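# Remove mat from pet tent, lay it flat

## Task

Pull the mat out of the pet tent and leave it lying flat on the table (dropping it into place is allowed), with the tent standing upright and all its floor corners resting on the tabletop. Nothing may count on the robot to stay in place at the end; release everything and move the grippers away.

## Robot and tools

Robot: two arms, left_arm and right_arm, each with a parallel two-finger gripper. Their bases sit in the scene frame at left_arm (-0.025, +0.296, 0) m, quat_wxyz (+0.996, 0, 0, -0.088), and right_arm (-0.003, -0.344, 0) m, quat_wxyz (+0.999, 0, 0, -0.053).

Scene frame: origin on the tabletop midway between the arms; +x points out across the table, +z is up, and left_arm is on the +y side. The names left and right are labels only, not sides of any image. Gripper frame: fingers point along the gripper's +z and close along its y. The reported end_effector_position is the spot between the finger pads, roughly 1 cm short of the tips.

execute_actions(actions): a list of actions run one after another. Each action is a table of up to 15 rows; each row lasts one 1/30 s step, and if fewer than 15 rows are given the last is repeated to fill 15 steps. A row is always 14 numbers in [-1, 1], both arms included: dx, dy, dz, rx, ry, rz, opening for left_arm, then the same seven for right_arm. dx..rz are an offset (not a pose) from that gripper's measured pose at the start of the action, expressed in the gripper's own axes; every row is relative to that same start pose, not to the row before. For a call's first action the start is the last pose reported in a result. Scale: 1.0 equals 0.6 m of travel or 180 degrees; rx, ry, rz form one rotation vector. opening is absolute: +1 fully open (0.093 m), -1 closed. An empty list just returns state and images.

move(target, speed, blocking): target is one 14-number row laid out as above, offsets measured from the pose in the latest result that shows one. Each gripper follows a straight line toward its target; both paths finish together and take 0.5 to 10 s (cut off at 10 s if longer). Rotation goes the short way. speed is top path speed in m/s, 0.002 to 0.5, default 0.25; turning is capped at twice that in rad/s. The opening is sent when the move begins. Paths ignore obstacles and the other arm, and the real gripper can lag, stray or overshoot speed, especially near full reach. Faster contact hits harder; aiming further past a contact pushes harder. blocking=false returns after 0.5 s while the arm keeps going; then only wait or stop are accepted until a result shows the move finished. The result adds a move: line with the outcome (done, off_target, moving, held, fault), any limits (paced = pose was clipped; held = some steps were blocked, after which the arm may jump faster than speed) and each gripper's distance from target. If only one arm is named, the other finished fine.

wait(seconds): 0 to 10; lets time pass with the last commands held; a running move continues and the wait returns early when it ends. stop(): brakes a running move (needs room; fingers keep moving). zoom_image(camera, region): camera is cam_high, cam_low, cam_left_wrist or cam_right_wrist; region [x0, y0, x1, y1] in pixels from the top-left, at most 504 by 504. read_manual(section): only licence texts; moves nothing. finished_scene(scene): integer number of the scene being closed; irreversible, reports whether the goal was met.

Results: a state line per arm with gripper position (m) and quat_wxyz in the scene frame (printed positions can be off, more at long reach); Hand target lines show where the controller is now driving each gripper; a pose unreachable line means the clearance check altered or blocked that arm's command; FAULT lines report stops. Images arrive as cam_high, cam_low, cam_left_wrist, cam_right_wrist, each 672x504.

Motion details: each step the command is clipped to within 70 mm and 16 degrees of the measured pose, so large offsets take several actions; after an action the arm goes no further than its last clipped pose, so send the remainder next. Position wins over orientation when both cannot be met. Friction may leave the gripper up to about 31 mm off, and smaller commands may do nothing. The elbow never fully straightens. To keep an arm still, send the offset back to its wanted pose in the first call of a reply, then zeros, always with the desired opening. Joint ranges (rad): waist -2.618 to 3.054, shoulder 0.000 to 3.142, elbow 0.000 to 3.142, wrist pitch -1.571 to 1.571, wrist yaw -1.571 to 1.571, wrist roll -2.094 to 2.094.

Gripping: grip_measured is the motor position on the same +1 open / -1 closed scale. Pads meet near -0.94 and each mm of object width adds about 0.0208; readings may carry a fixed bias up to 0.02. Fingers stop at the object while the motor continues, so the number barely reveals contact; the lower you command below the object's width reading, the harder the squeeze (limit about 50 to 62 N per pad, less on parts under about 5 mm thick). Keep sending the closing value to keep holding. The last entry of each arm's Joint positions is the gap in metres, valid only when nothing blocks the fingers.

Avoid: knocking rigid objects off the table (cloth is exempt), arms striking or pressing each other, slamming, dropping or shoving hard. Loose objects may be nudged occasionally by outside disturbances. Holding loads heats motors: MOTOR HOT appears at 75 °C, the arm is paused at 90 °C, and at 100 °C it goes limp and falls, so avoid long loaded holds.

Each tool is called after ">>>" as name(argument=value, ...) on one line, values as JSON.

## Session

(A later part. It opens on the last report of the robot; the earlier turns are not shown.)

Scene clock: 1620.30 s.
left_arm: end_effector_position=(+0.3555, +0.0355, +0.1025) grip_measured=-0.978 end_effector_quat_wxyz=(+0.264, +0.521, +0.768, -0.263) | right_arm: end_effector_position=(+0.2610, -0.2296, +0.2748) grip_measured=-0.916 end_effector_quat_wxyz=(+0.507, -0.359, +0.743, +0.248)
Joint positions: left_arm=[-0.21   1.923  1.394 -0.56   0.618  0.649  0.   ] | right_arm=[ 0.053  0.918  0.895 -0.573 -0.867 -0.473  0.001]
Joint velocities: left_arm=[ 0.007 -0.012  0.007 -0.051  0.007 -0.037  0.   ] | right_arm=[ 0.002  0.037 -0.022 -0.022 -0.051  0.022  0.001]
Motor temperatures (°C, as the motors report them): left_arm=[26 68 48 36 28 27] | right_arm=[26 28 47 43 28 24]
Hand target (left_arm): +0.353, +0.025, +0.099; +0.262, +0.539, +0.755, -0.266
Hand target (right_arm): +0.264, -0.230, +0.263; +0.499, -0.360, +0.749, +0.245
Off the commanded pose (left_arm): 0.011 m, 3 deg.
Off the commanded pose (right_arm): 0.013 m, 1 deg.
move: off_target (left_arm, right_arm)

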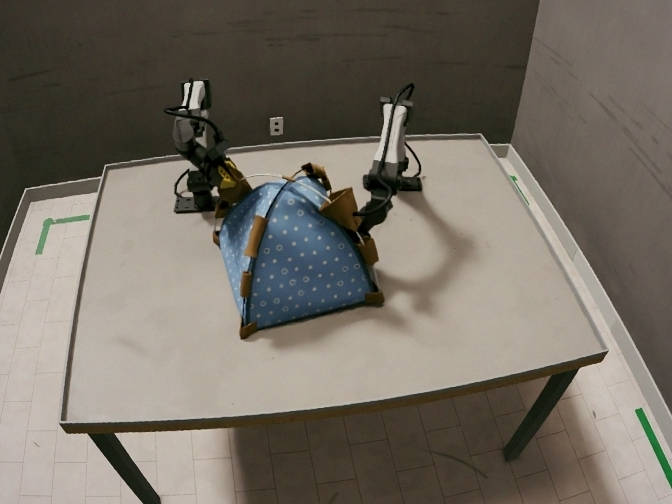

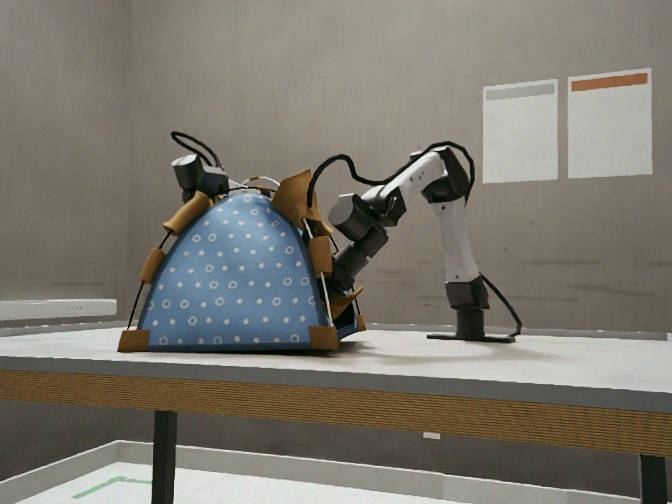

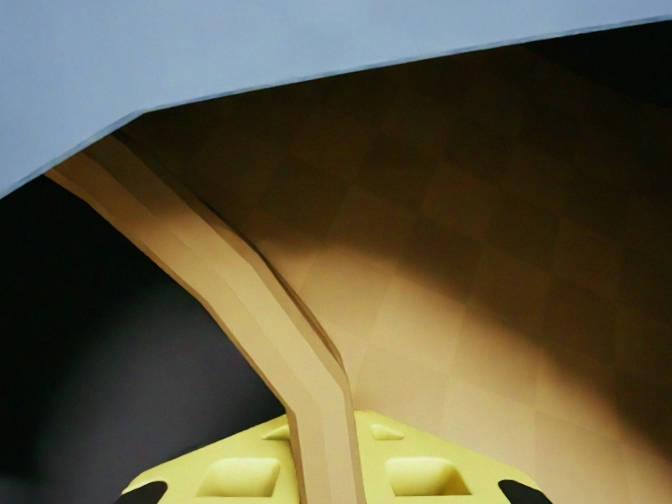

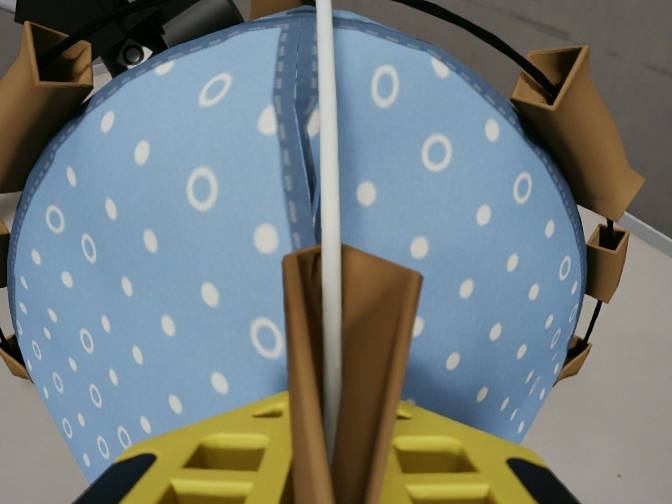

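>>> execute_actions(actions=[[[0.0118,-0.0098,-0.0075,0,0,0,-1,0.017,-0.0054,0.011,0,0.006,0,-1],[0.0236,-0.0196,-0.0149,0,0,0,-1,0.017,-0.0054,0.011,0,0.006,0,-1],[0.0354,-0.0294,-0.0224,0,0,0,-1,0.017,-0.0054,0.011,0,0.006,0,-1],[0.0471,-0.0391,-0.0298,0,0,0,-1,0.017,-0.0054,0.011,0,0.006,0,-1],[0.0589,-0.0489,-0.0373,0,0,0,-1,0.017,-0.0054,0.011,0,0.006,0,-1],[0.0707,-0.0587,-0.0447,0,0,0,-1,0.017,-0.0054,0.011,0,0.006,0,-1]]])

>>> wait(seconds=0.5)

Scene clock: 1635.47 s.
left_arm: end_effector_position=(+0.3148, +0.0672, +0.1023) grip_measured=-0.978 end_effector_quat_wxyz=(+0.272, +0.519, +0.770, -0.255) | right_arm: end_effector_position=(+0.2611, -0.2297, +0.2747) grip_measured=-0.916 end_effector_quat_wxyz=(+0.509, -0.364, +0.741, +0.244)
Joint positions: left_arm=[-0.175  1.734  1.152 -0.509  0.618  0.679  0.   ] | right_arm=[ 0.053  0.918  0.895 -0.573 -0.866 -0.486  0.001]
Joint velocities: left_arm=[ 0.002  0.002 -0.017  0.081 -0.037  0.081  0.   ] | right_arm=[-0.007  0.007 -0.022 -0.022 -0.022  0.037 -0.001]
Motor temperatures (°C, as the motors report them): left_arm=[26 67 50 37 28 27] | right_arm=[26 28 47 43 27 24]
Hand target (left_arm): +0.306, +0.071, +0.098; +0.264, +0.521, +0.768, -0.263
Hand target (right_arm): +0.265, -0.230, +0.263; +0.500, -0.362, +0.748, +0.244
Off the commanded pose (left_arm): 0.011 m, 1 deg.
Off the commanded pose (right_arm): 0.012 m, 1 deg.

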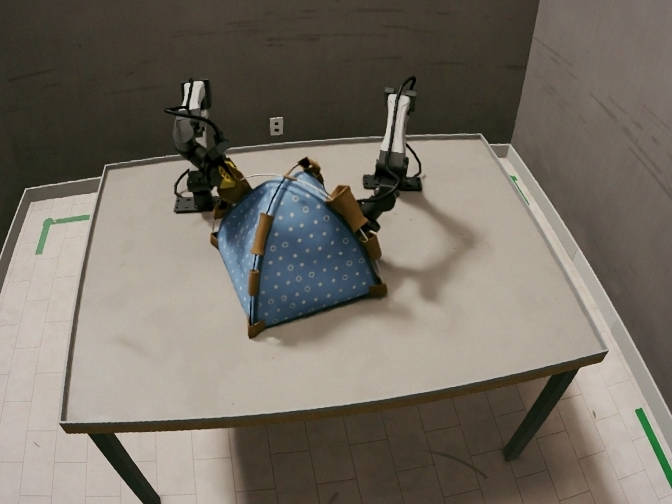

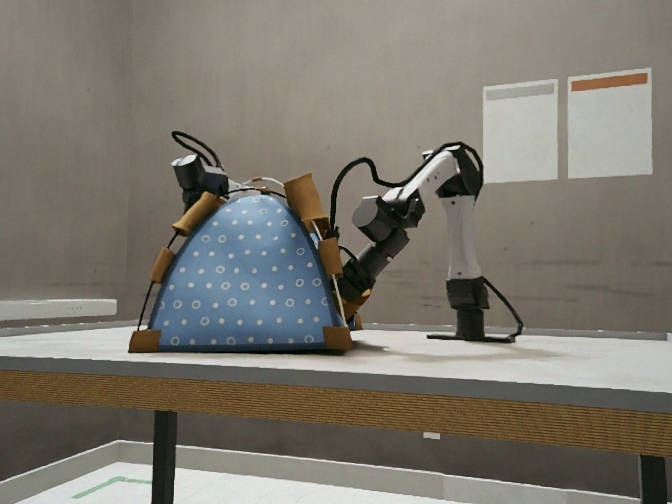

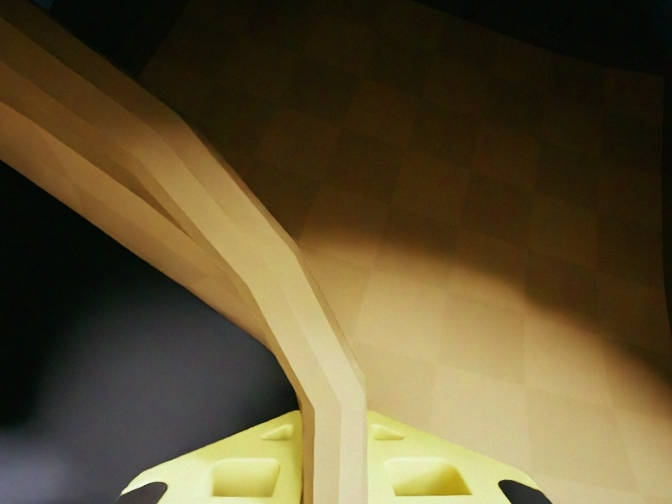

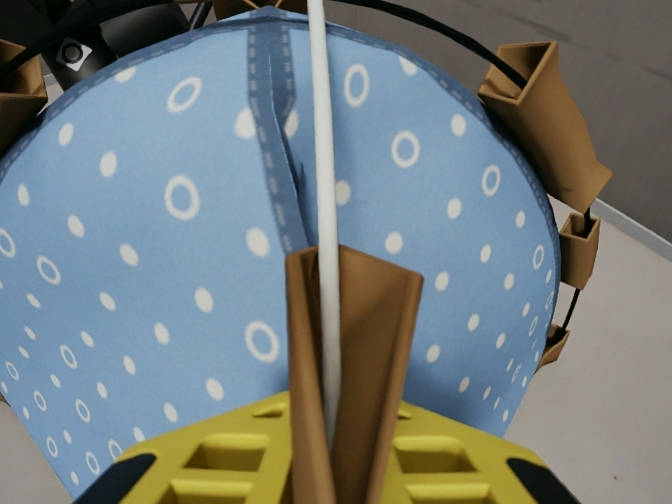

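Scene clock: 1635.97 s.
left_arm: end_effector_position=(+0.3152, +0.0670, +0.1025) grip_measured=-0.978 end_effector_quat_wxyz=(+0.273, +0.520, +0.769, -0.254) | right_arm: end_effector_position=(+0.2611, -0.2297, +0.2747) grip_measured=-0.916 end_effector_quat_wxyz=(+0.509, -0.364, +0.741, +0.244)
Joint positions: left_arm=[-0.175  1.734  1.152 -0.507  0.618  0.681  0.   ] | right_arm=[ 0.053  0.918  0.895 -0.573 -0.866 -0.487  0.001]
Joint velocities: left_arm=[-0.002 -0.002  0.002 -0.051 -0.022 -0.037  0.   ] | right_arm=[-0.012 -0.027  0.012 -0.051 -0.037  0.066  0.001]
Motor temperatures (°C, as the motors report them): left_arm=[26 67 50 37 28 27] | right_arm=[26 28 47 43 27 24]
Hand target (left_arm): +0.306, +0.071, +0.098; +0.264, +0.521, +0.768, -0.263
Hand target (right_arm): +0.265, -0.230, +0.263; +0.500, -0.362, +0.748, +0.244
Off the commanded pose (left_arm): 0.011 m, 1 deg.
Off the commanded pose (right_arm): 0.012 m, 1 deg.
wait: 0.50 s; at rest by 0.17 s

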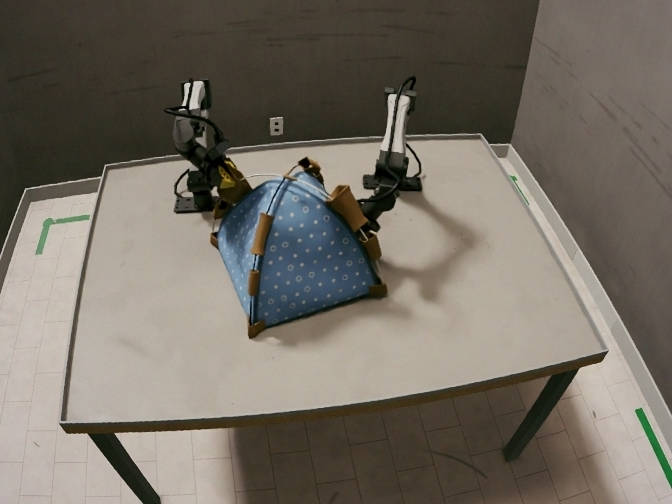

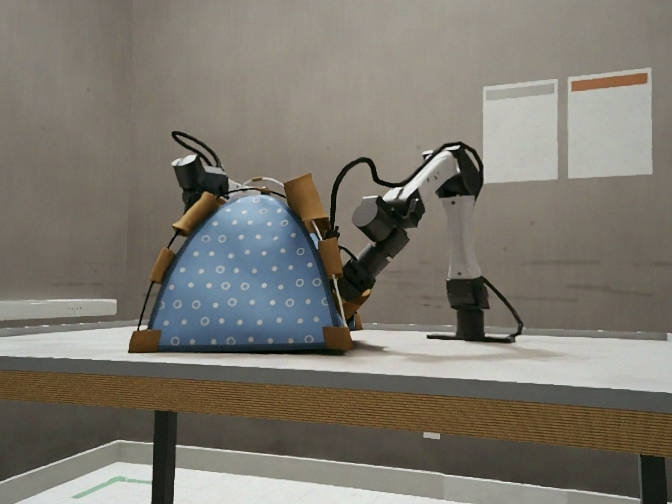

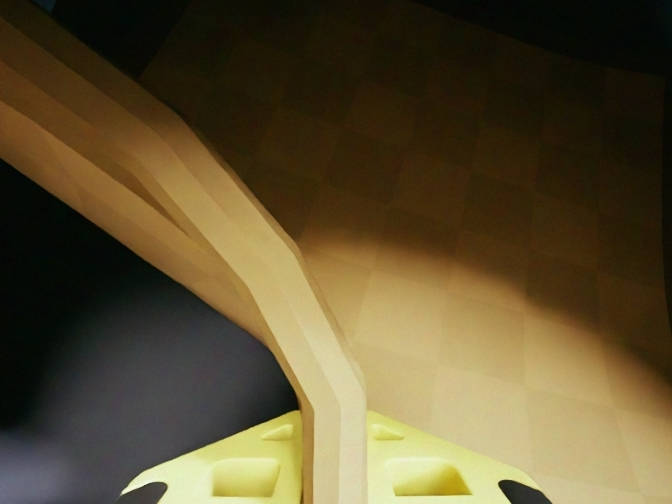

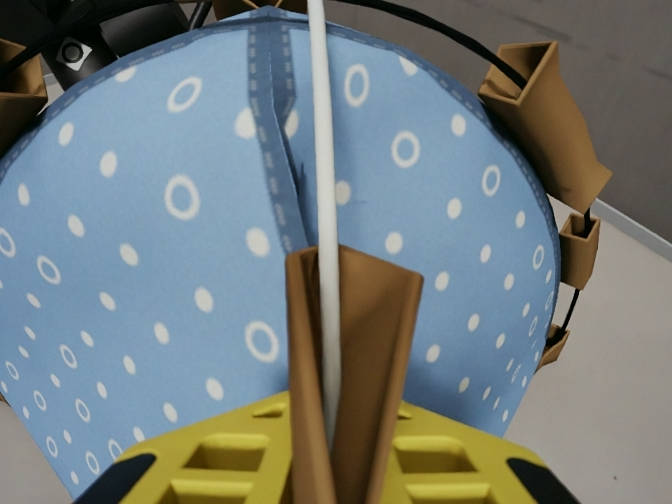

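>>> execute_actions(actions=[[[0.0119,0.0029,-0.0117,0,0,0.015,-1,0.017,-0.0054,0.011,0,0.006,0,-1],[0.0238,0.0058,-0.0234,0,0,0.03,-1,0.017,-0.0054,0.011,0,0.006,0,-1],[0.0357,0.0087,-0.0351,0,0,0.045,-1,0.017,-0.0054,0.011,0,0.006,0,-1],[0.0475,0.0115,-0.0468,0,0,0.06,-1,0.017,-0.0054,0.011,0,0.006,0,-1],[0.0594,0.0144,-0.0585,0,0,0.075,-1,0.017,-0.0054,0.011,0,0.006,0,-1],[0.0713,0.0173,-0.0702,0,0,0.09,-1,0.017,-0.0054,0.011,0,0.006,0,-1]]])

>>> wait(seconds=0.5)

Scene clock: 1643.63 s.
left_arm: end_effector_position=(+0.3176, +0.1262, +0.1059) grip_measured=-0.978 end_effector_quat_wxyz=(+0.319, +0.606, +0.700, -0.201) | right_arm: end_effector_position=(+0.2611, -0.2297, +0.2747) grip_measured=-0.916 end_effector_quat_wxyz=(+0.510, -0.369, +0.739, +0.241)
Joint positions: left_arm=[-0.006  1.667  1.095 -0.577  0.669  1.096  0.   ] | right_arm=[ 0.053  0.918  0.895 -0.573 -0.866 -0.499  0.001]
Joint velocities: left_arm=[ 0.012  0.002 -0.002 -0.125 -0.007  0.374  0.   ] | right_arm=[ 0.017 -0.002  0.022 -0.037 -0.037 -0.007  0.   ]
Motor temperatures (°C, as the motors report them): left_arm=[26 67 49 37 28 27] | right_arm=[26 27 47 43 27 24]
Hand target (left_arm): +0.306, +0.127, +0.102; +0.307, +0.622, +0.689, -0.212
Hand target (right_arm): +0.265, -0.230, +0.263; +0.501, -0.367, +0.746, +0.240
Off the commanded pose (left_arm): 0.013 m, 3 deg.
Off the commanded pose (right_arm): 0.013 m, 1 deg.

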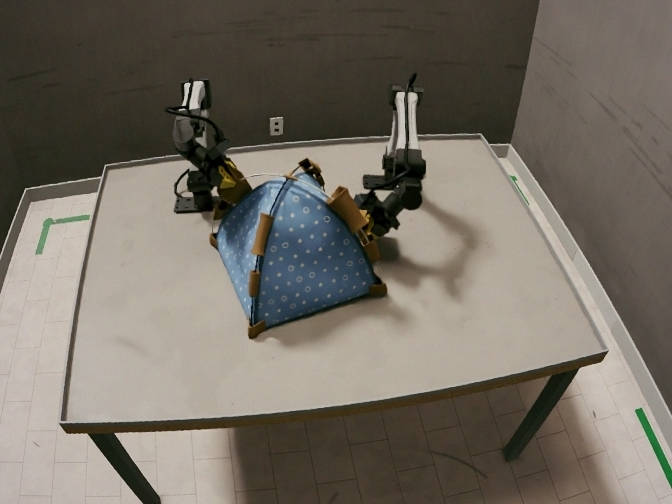

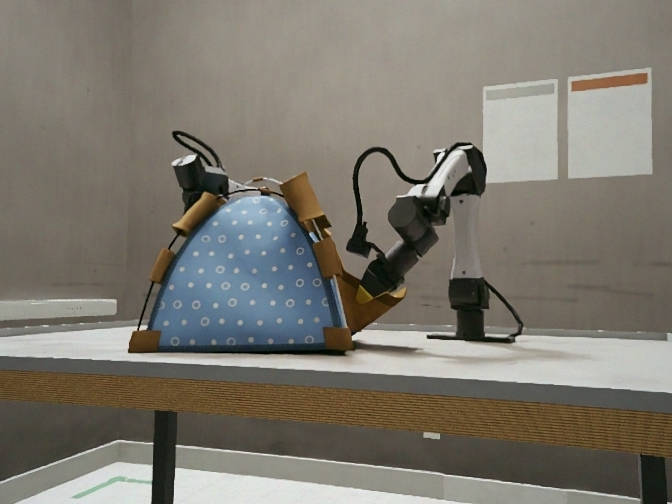

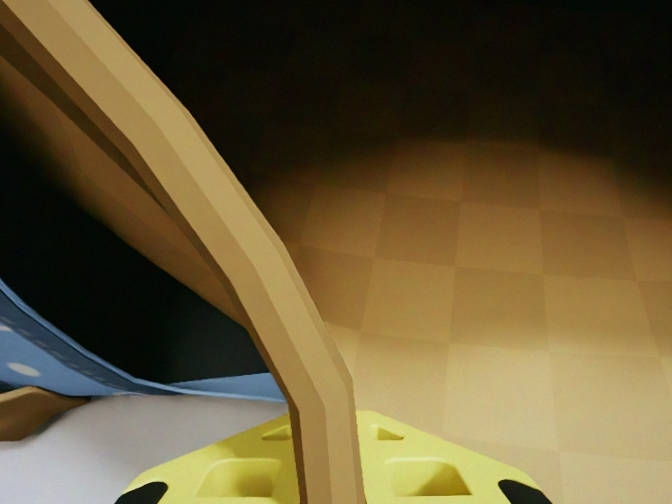

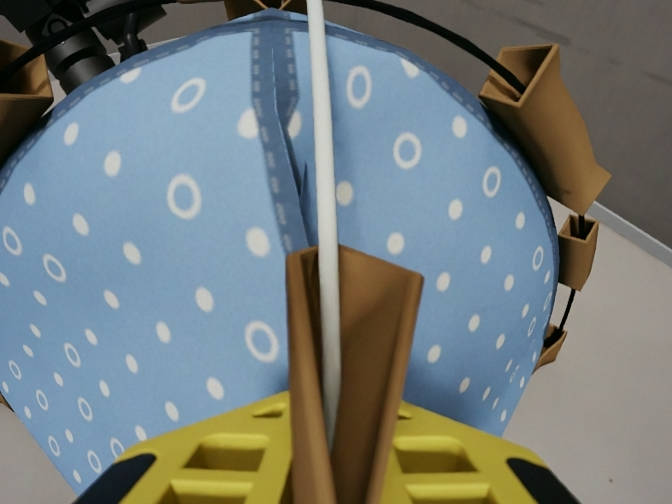

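Scene clock: 1644.13 s.
left_arm: end_effector_position=(+0.3142, +0.1256, +0.1055) grip_measured=-0.978 end_effector_quat_wxyz=(+0.319, +0.621, +0.687, -0.201) | right_arm: end_effector_position=(+0.2611, -0.2297, +0.2747) grip_measured=-0.916 end_effector_quat_wxyz=(+0.511, -0.370, +0.738, +0.240)
Joint positions: left_arm=[-0.006  1.667  1.095 -0.592  0.678  1.141  0.   ] | right_arm=[ 0.053  0.918  0.895 -0.573 -0.866 -0.502  0.001]
Joint velocities: left_arm=[ 0.007 -0.012 -0.007  0.007  0.022  0.066  0.   ] | right_arm=[-0.007 -0.002  0.002 -0.022  0.007 -0.022 -0.   ]
Motor temperatures (°C, as the motors report them): left_arm=[26 67 49 36 28 27] | right_arm=[26 27 47 43 27 24]
Hand target (left_arm): +0.306, +0.127, +0.102; +0.307, +0.622, +0.689, -0.212
Hand target (right_arm): +0.265, -0.230, +0.263; +0.501, -0.367, +0.746, +0.240
Off the commanded pose (left_arm): 0.010 m, 2 deg.
Off the commanded pose (right_arm): 0.013 m, 1 deg.
wait: 0.50 s; at rest by 0.37 s

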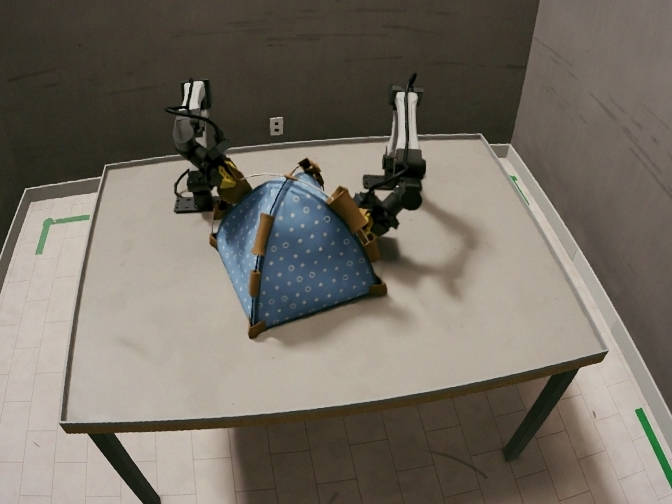

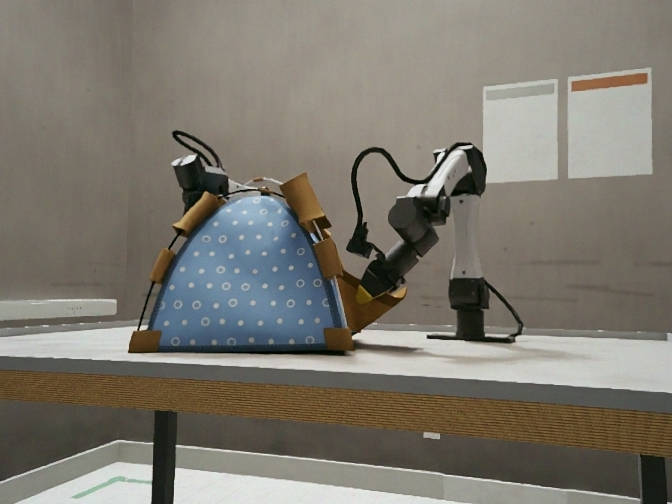

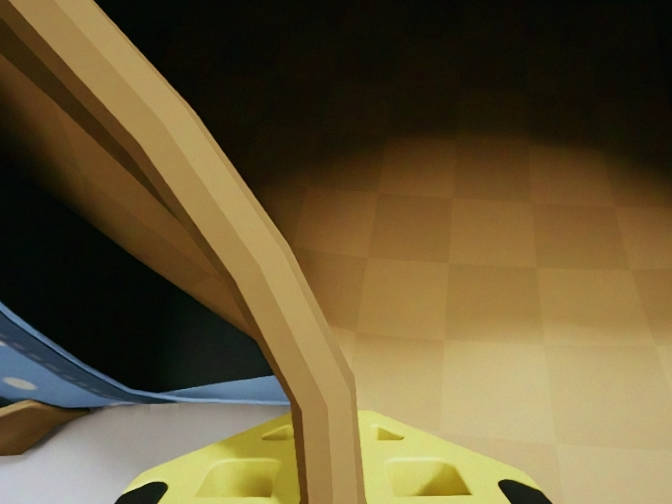

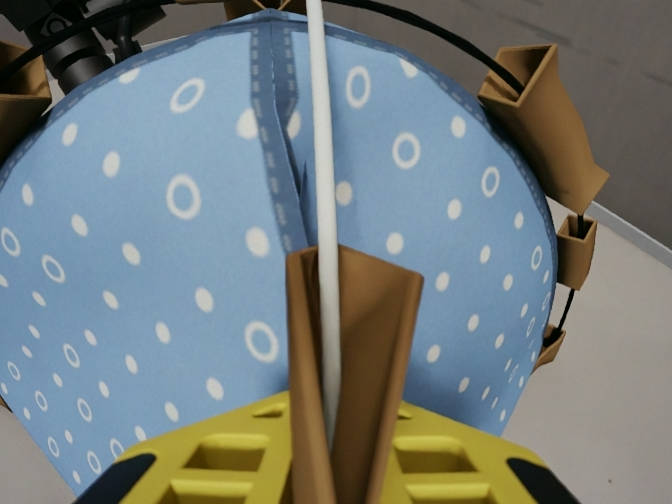

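>>> move(target=[0.1817,0.0207,-0.1712,0,0,0,-1,0.017,-0.0054,0.011,0,0.006,0,-1], speed=0.1)

Scene clock: 1650.90 s.
left_arm: end_effector_position=(+0.3025, +0.2631, +0.1150) grip_measured=-0.978 end_effector_quat_wxyz=(+0.340, +0.617, +0.676, -0.213) | right_arm: end_effector_position=(+0.2597, -0.2277, +0.2759) grip_measured=-0.916 end_effector_quat_wxyz=(+0.512, -0.377, +0.732, +0.243)
Joint positions: left_arm=[ 0.462  1.746  1.224 -1.064  0.826  1.772  0.   ] | right_arm=[ 0.055  0.918  0.895 -0.571 -0.88  -0.514  0.001]
Joint velocities: left_arm=[-0.007  0.007  0.012 -0.037 -0.037  0.066  0.   ] | right_arm=[-0.002  0.007  0.007 -0.022  0.037 -0.022  0.   ]
Motor temperatures (°C, as the motors report them): left_arm=[26 66 49 36 28 27] | right_arm=[26 27 47 43 27 24]
Hand target (left_arm): +0.304, +0.277, +0.105; +0.316, +0.622, +0.688, -0.200
Hand target (right_arm): +0.265, -0.230, +0.263; +0.503, -0.372, +0.743, +0.237
Off the commanded pose (left_arm): 0.016 m, 3 deg.
Off the commanded pose (right_arm): 0.014 m, 2 deg.
move: off_target (left_arm, right_arm)

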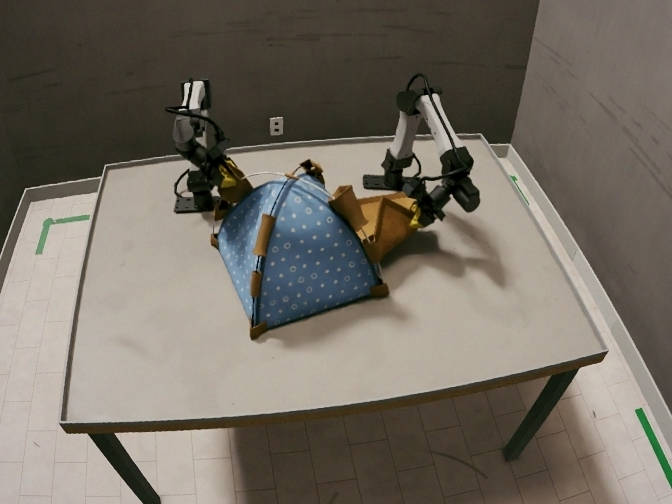

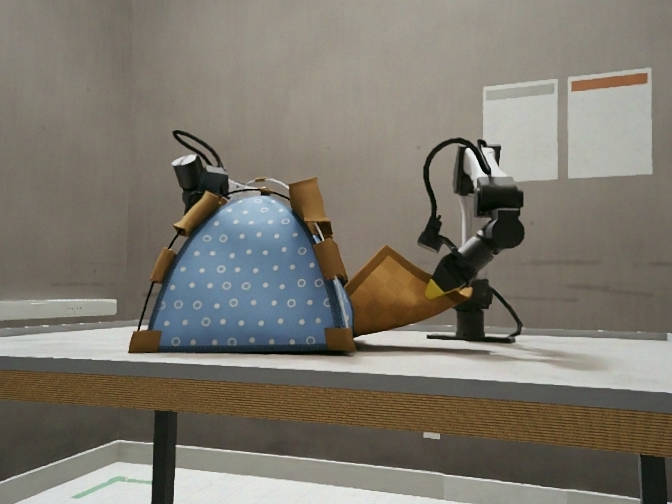

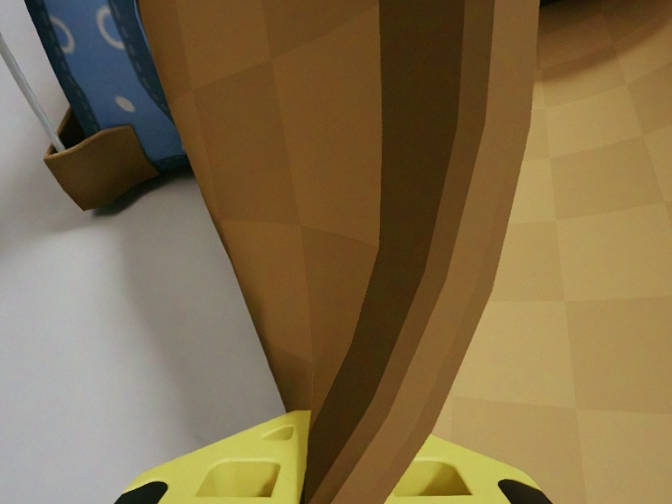

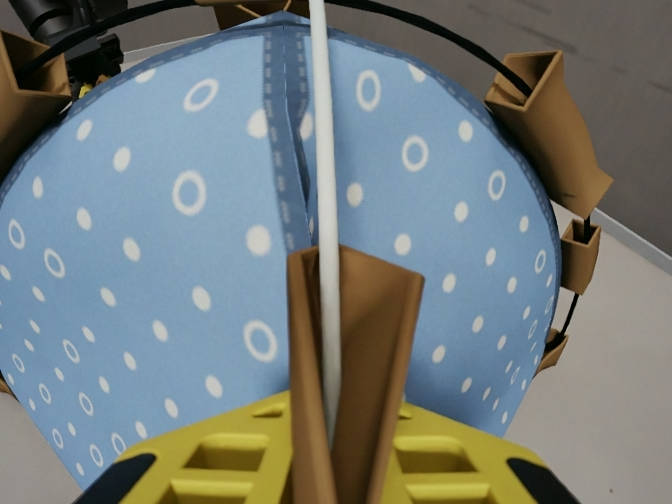

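>>> move(target=[0.1497,0.0602,-0.1238,0,0,-0.2,-1,0.017,-0.0054,0.011,0,0.006,0,-1], speed=0.12)

Scene clock: 1671.40 s.
left_arm: end_effector_position=(+0.3221, +0.3779, +0.1078) grip_measured=-0.978 end_effector_quat_wxyz=(+0.263, +0.389, +0.830, -0.302) | right_arm: end_effector_position=(+0.2610, -0.2289, +0.2755) grip_measured=-0.916 end_effector_quat_wxyz=(+0.513, -0.377, +0.734, +0.237)
Joint positions: left_arm=[ 0.746  2.075  1.628 -1.425  0.779  1.571  0.   ] | right_arm=[ 0.055  0.918  0.895 -0.569 -0.869 -0.516  0.001]
Joint velocities: left_arm=[ 0.002  0.012 -0.007 -0.066 -0.007 -0.037  0.   ] | right_arm=[-0.007 -0.007  0.002  0.007  0.022 -0.066 -0.001]
Motor temperatures (°C, as the motors report them): left_arm=[26 61 50 34 28 27] | right_arm=[26 27 47 42 27 24]
Hand target (left_arm): +0.322, +0.383, +0.104; +0.256, +0.379, +0.835, -0.307
Hand target (right_arm): +0.264, -0.228, +0.264; +0.505, -0.379, +0.737, +0.239
Off the commanded pose (left_arm): 0.006 m, 2 deg.
Off the commanded pose (right_arm): 0.012 m, 1 deg.
move: off_target (right_arm)

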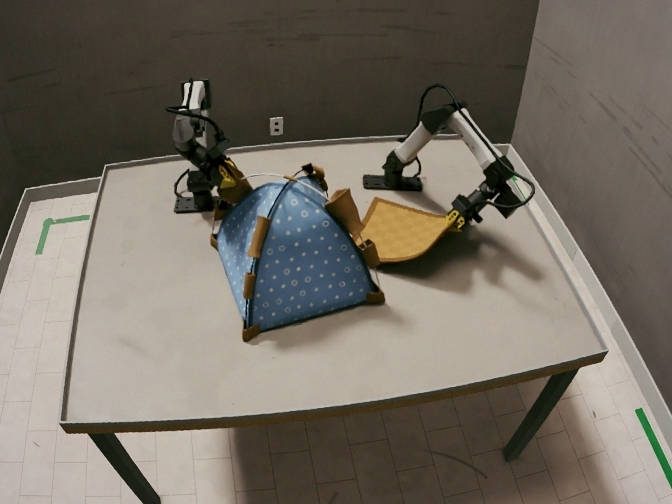

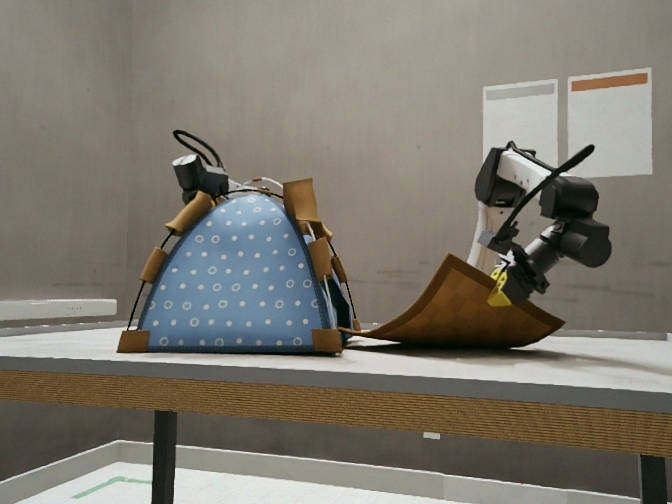

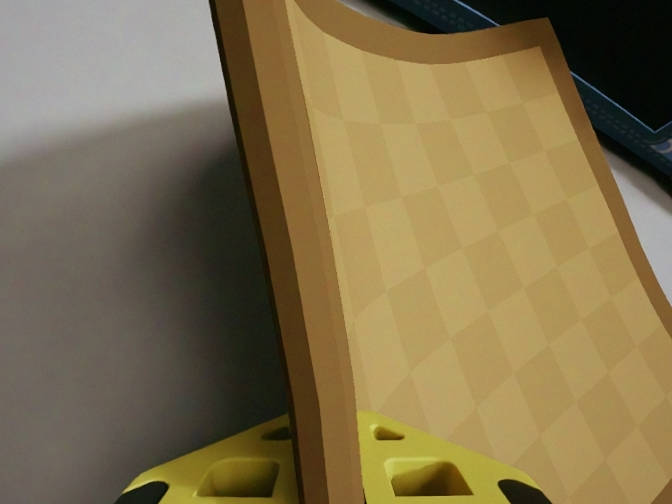

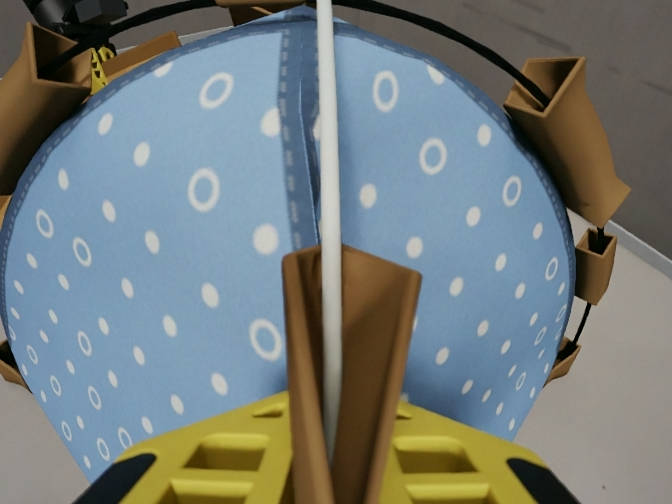

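>>> move(target=[0.0738,0.1403,-0.0238,-0.051,0.102,-0.295,-1,0.017,-0.0054,0.011,0,0.006,0,-1], speed=0.2)

Scene clock: 1700.57 s.
left_arm: end_effector_position=(+0.3603, +0.4552, +0.0689) grip_measured=-0.978 end_effector_quat_wxyz=(+0.023, -0.003, +0.967, -0.254) | right_arm: end_effector_position=(+0.2619, -0.2297, +0.2754) grip_measured=-0.916 end_effector_quat_wxyz=(+0.514, -0.377, +0.734, +0.233)
Joint positions: left_arm=[ 0.746  2.402  2.144 -1.566  0.453  0.621  0.   ] | right_arm=[ 0.055  0.918  0.895 -0.566 -0.863 -0.518  0.001]
Joint velocities: left_arm=[-0.007 -0.007  0.017 -0.022  0.066  0.037  0.   ] | right_arm=[ 0.002  0.022 -0.017 -0.051 -0.022  0.022 -0.001]
Motor temperatures (°C, as the motors report them): left_arm=[26 63 50 33 28 27] | right_arm=[26 27 46 42 27 24]
Hand target (left_arm): +0.362, +0.452, +0.063; +0.010, -0.004, +0.968, -0.252
Hand target (right_arm): +0.265, -0.229, +0.264; +0.506, -0.379, +0.738, +0.234
Off the commanded pose (left_arm): 0.007 m, 3 deg.
Off the commanded pose (right_arm): 0.012 m, 1 deg.
joint sent to its limit (left arm) — the command would take joint 4 (wrist pitch) past its lower limit, so that joint was sent only as far as its limit.
move: off_target (left_arm, right_arm)

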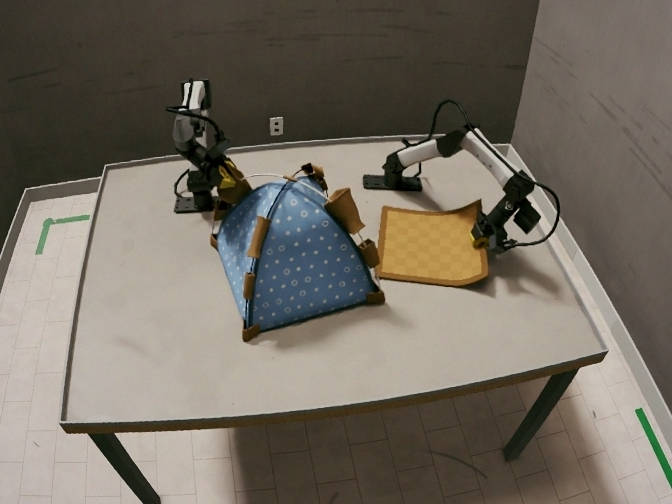

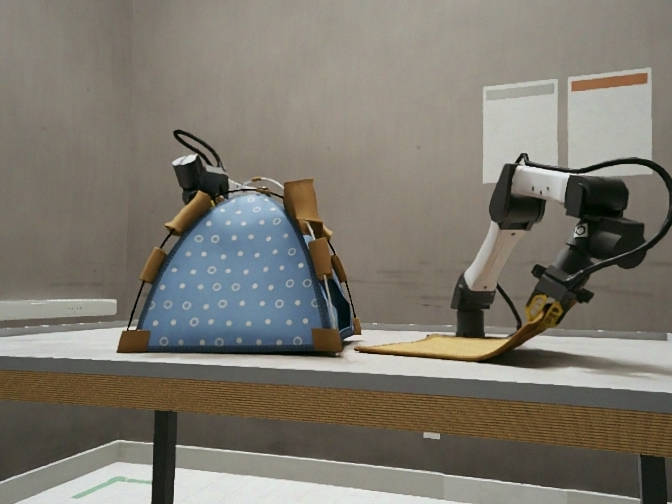

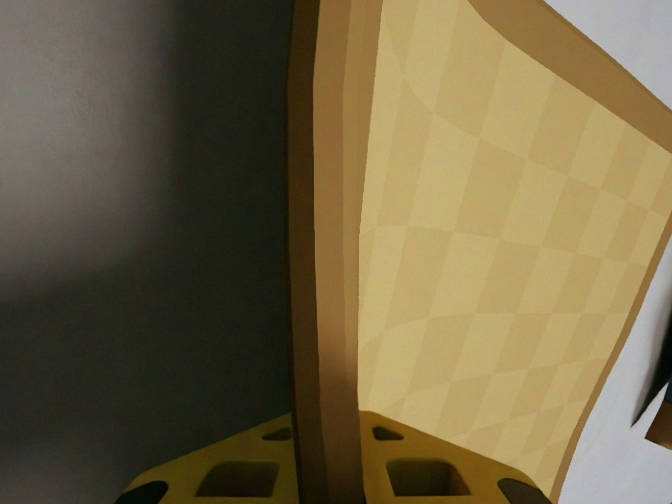

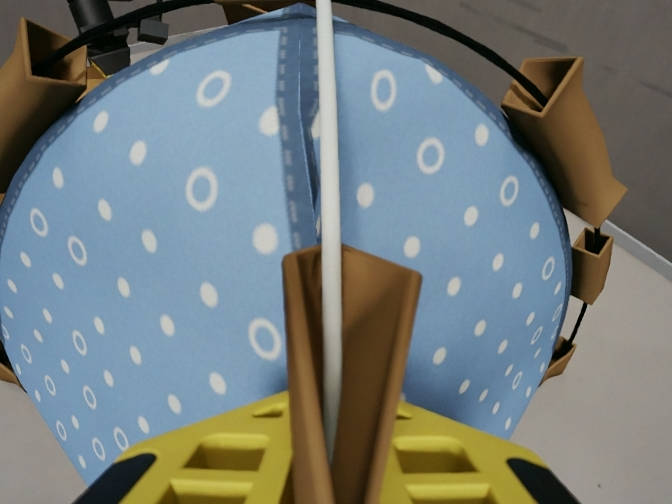

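>>> execute_actions(actions=[[[0,0,0,0,0,0,-0.3,0,0,0,0,0,0,-0.3],[0,0,0,0,0,0,0.2,0,0,0,0,0,0,0.3],[0,0,0,0,0,0,0.2,0,0,0,0,0,0,0.3],[0,0,0,0,0,0,0.2,0,0,0,0,0,0,0.3],[0,0,0,0,0,0,0.2,0,0,0,0,0,0,0.3],[0,0,0,0,0,0,0.2,0,0,0,0,0,0,0.3],[0,0,0,0,0,0,0.2,0,0,0,0,0,0,0.3],[0,0,-0.015,0,0,0,0.2,0,0,-0.015,0,0,0,0.3],[0,0,-0.03,0,0,0,0.2,0,0,-0.03,0,0,0,0.3],[0,0,-0.045,0,0,0,0.2,0,0,-0.045,0,0,0,0.3],[0,0,-0.06,0,0,0,0.2,0,0,-0.06,0,0,0,0.3],[0,0,-0.075,0,0,0,0.2,0,0,-0.075,0,0,0,0.3],[0,0,-0.09,0,0,0,0.2,0,0,-0.09,0,0,0,0.3],[0,0,-0.105,0,0,0,0.2,0,0,-0.105,0,0,0,0.3],[0,0,-0.115,0,0,0,0.2,0,0,-0.115,0,0,0,0.3]]])

>>> wait(seconds=0.7)

Scene clock: 1712.83 s.
left_arm: end_effector_position=(+0.3567, +0.4710, +0.0967) grip_measured=+0.198 end_effector_quat_wxyz=(+0.057, -0.014, +0.971, -0.234) | right_arm: end_effector_position=(+0.2511, -0.2722, +0.2838) grip_measured=+0.298 end_effector_quat_wxyz=(+0.526, -0.337, +0.751, +0.214)
Joint positions: left_arm=[ 0.783  2.335  2.151 -1.568  0.453  0.619  0.055] | right_arm=[-0.176  0.883  0.936 -0.739 -0.978 -0.634  0.06 ]
Joint velocities: left_arm=[ 0.3   -0.515  0.193 -0.022  0.037  0.022  0.001] | right_arm=[-1.243 -0.227  0.442 -0.974 -0.696 -0.681 -0.001]
Motor temperatures (°C, as the motors report them): left_arm=[26 67 51 33 28 27] | right_arm=[26 27 46 42 27 24]
Hand target (left_arm): +0.355, +0.487, +0.127; +0.093, -0.023, +0.973, -0.209
Hand target (right_arm): +0.228, -0.272, +0.302; +0.540, -0.353, +0.731, +0.222
Off the commanded pose (left_arm): 0.037 m, 5 deg.
Off the commanded pose (right_arm): 0.034 m, 6 deg.
joint sent to its limit (left arm) — the command would take joint 4 (wrist pitch) past its lower limit, so that joint was sent only as far as its limit.

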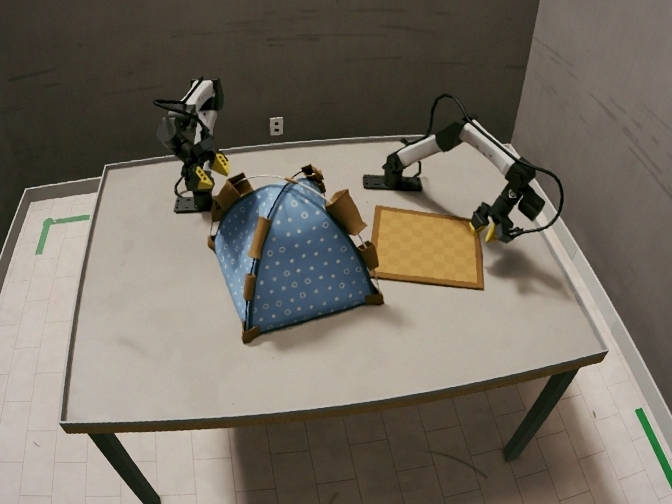

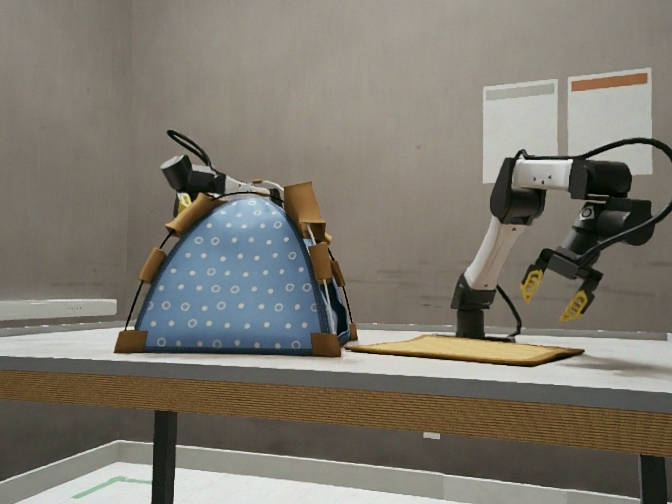

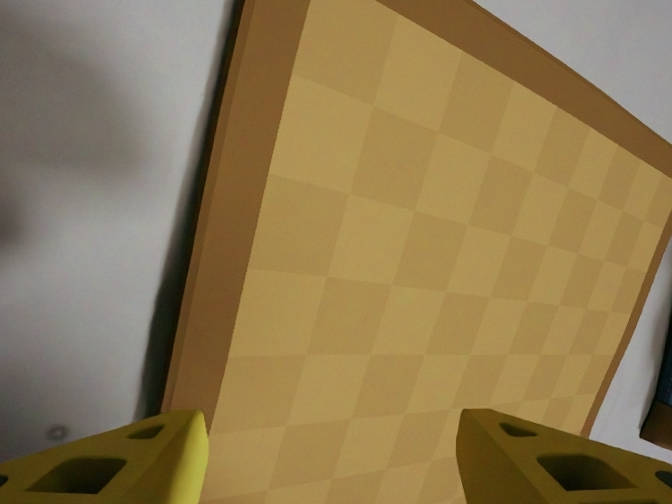

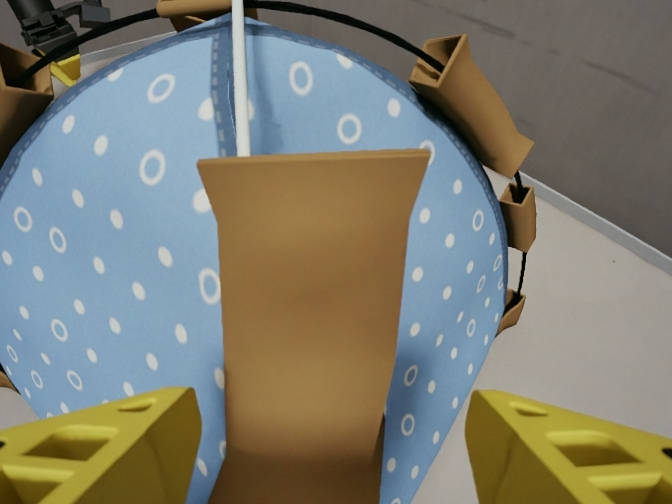

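Scene clock: 1713.53 s.
left_arm: end_effector_position=(+0.3550, +0.4872, +0.1298) grip_measured=+0.198 end_effector_quat_wxyz=(+0.099, -0.020, +0.973, -0.206) | right_arm: end_effector_position=(+0.2322, -0.2718, +0.2936) grip_measured=+0.298 end_effector_quat_wxyz=(+0.532, -0.350, +0.736, +0.229)
Joint positions: left_arm=[ 0.817  2.267  2.179 -1.568  0.453  0.619  0.055] | right_arm=[-0.242  0.862  0.971 -0.874 -1.076 -0.738  0.06 ]
Joint velocities: left_arm=[-0.012  0.022 -0.002  0.007  0.081  0.022 -0.   ] | right_arm=[ 0.017  0.002 -0.002 -0.066  0.007 -0.11  -0.001]
Motor temperatures (°C, as the motors report them): left_arm=[26 68 51 33 28 27] | right_arm=[26 27 46 42 27 24]
Hand target (left_arm): +0.355, +0.487, +0.127; +0.093, -0.023, +0.973, -0.209
Hand target (right_arm): +0.229, -0.272, +0.302; +0.540, -0.353, +0.731, +0.222
Off the commanded pose (left_arm): 0.003 m, 10 deg.
Off the commanded pose (right_arm): 0.015 m, 4 deg.
wait: 0.70 s; at rest by 0.57 s

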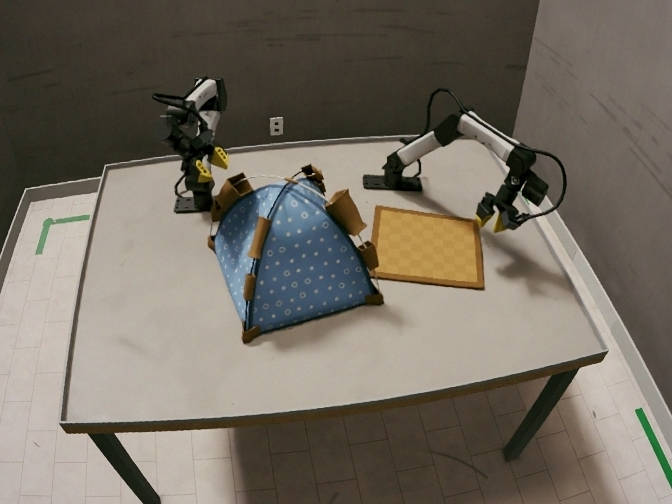

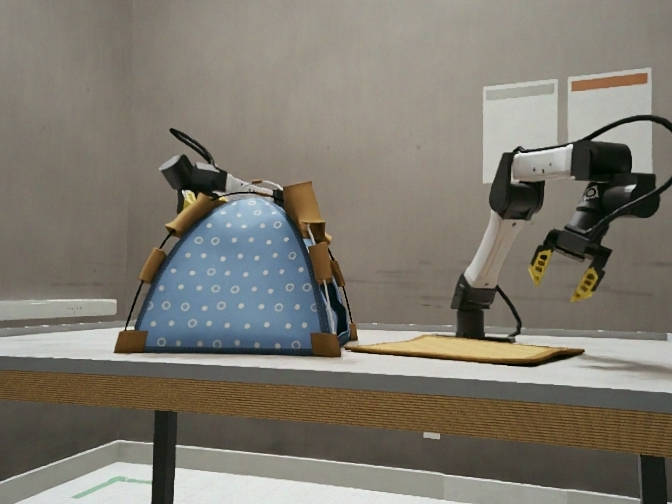

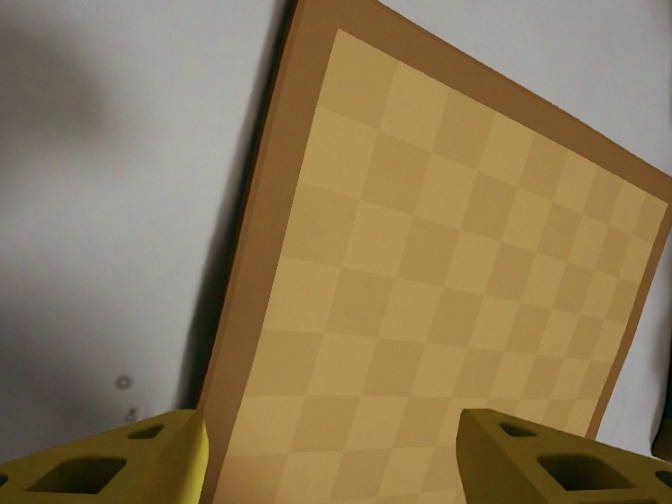

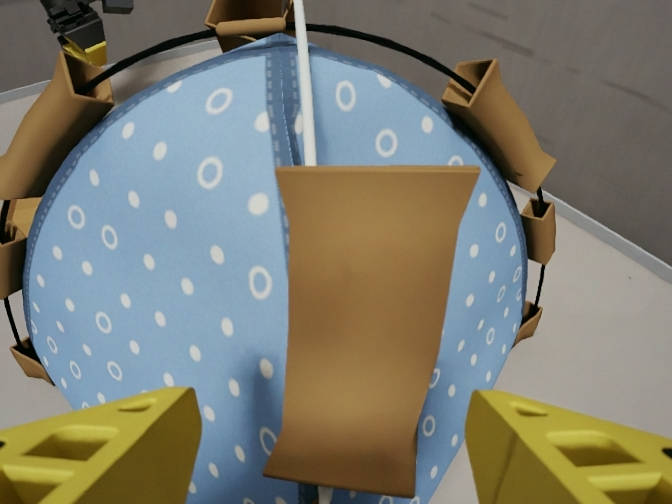

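>>> zoom_image(camera="cam_high", region=[300, 180, 500, 320])

>>> zoom_image(camera="cam_low", region=[280, 290, 600, 380])

Region (300, 180, 500, 320) of cam_high's 672x504 image, scaled by 2.520, with more detail than that image has; it fills the top 353 rows of this view, and the rest is white.

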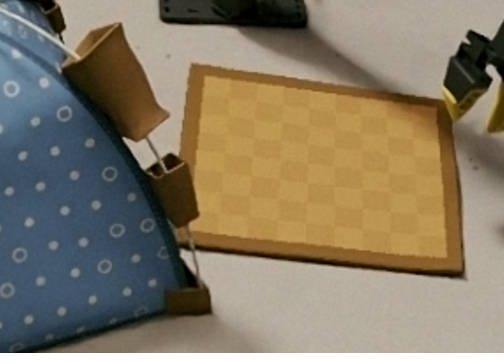

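Region (280, 290, 600, 380) of cam_low's 672x504 image, scaled by 1.575, with more detail than that image has; it fills the top 142 rows of this view, and the rest is white.

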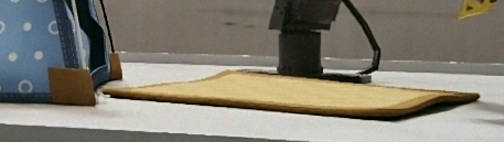

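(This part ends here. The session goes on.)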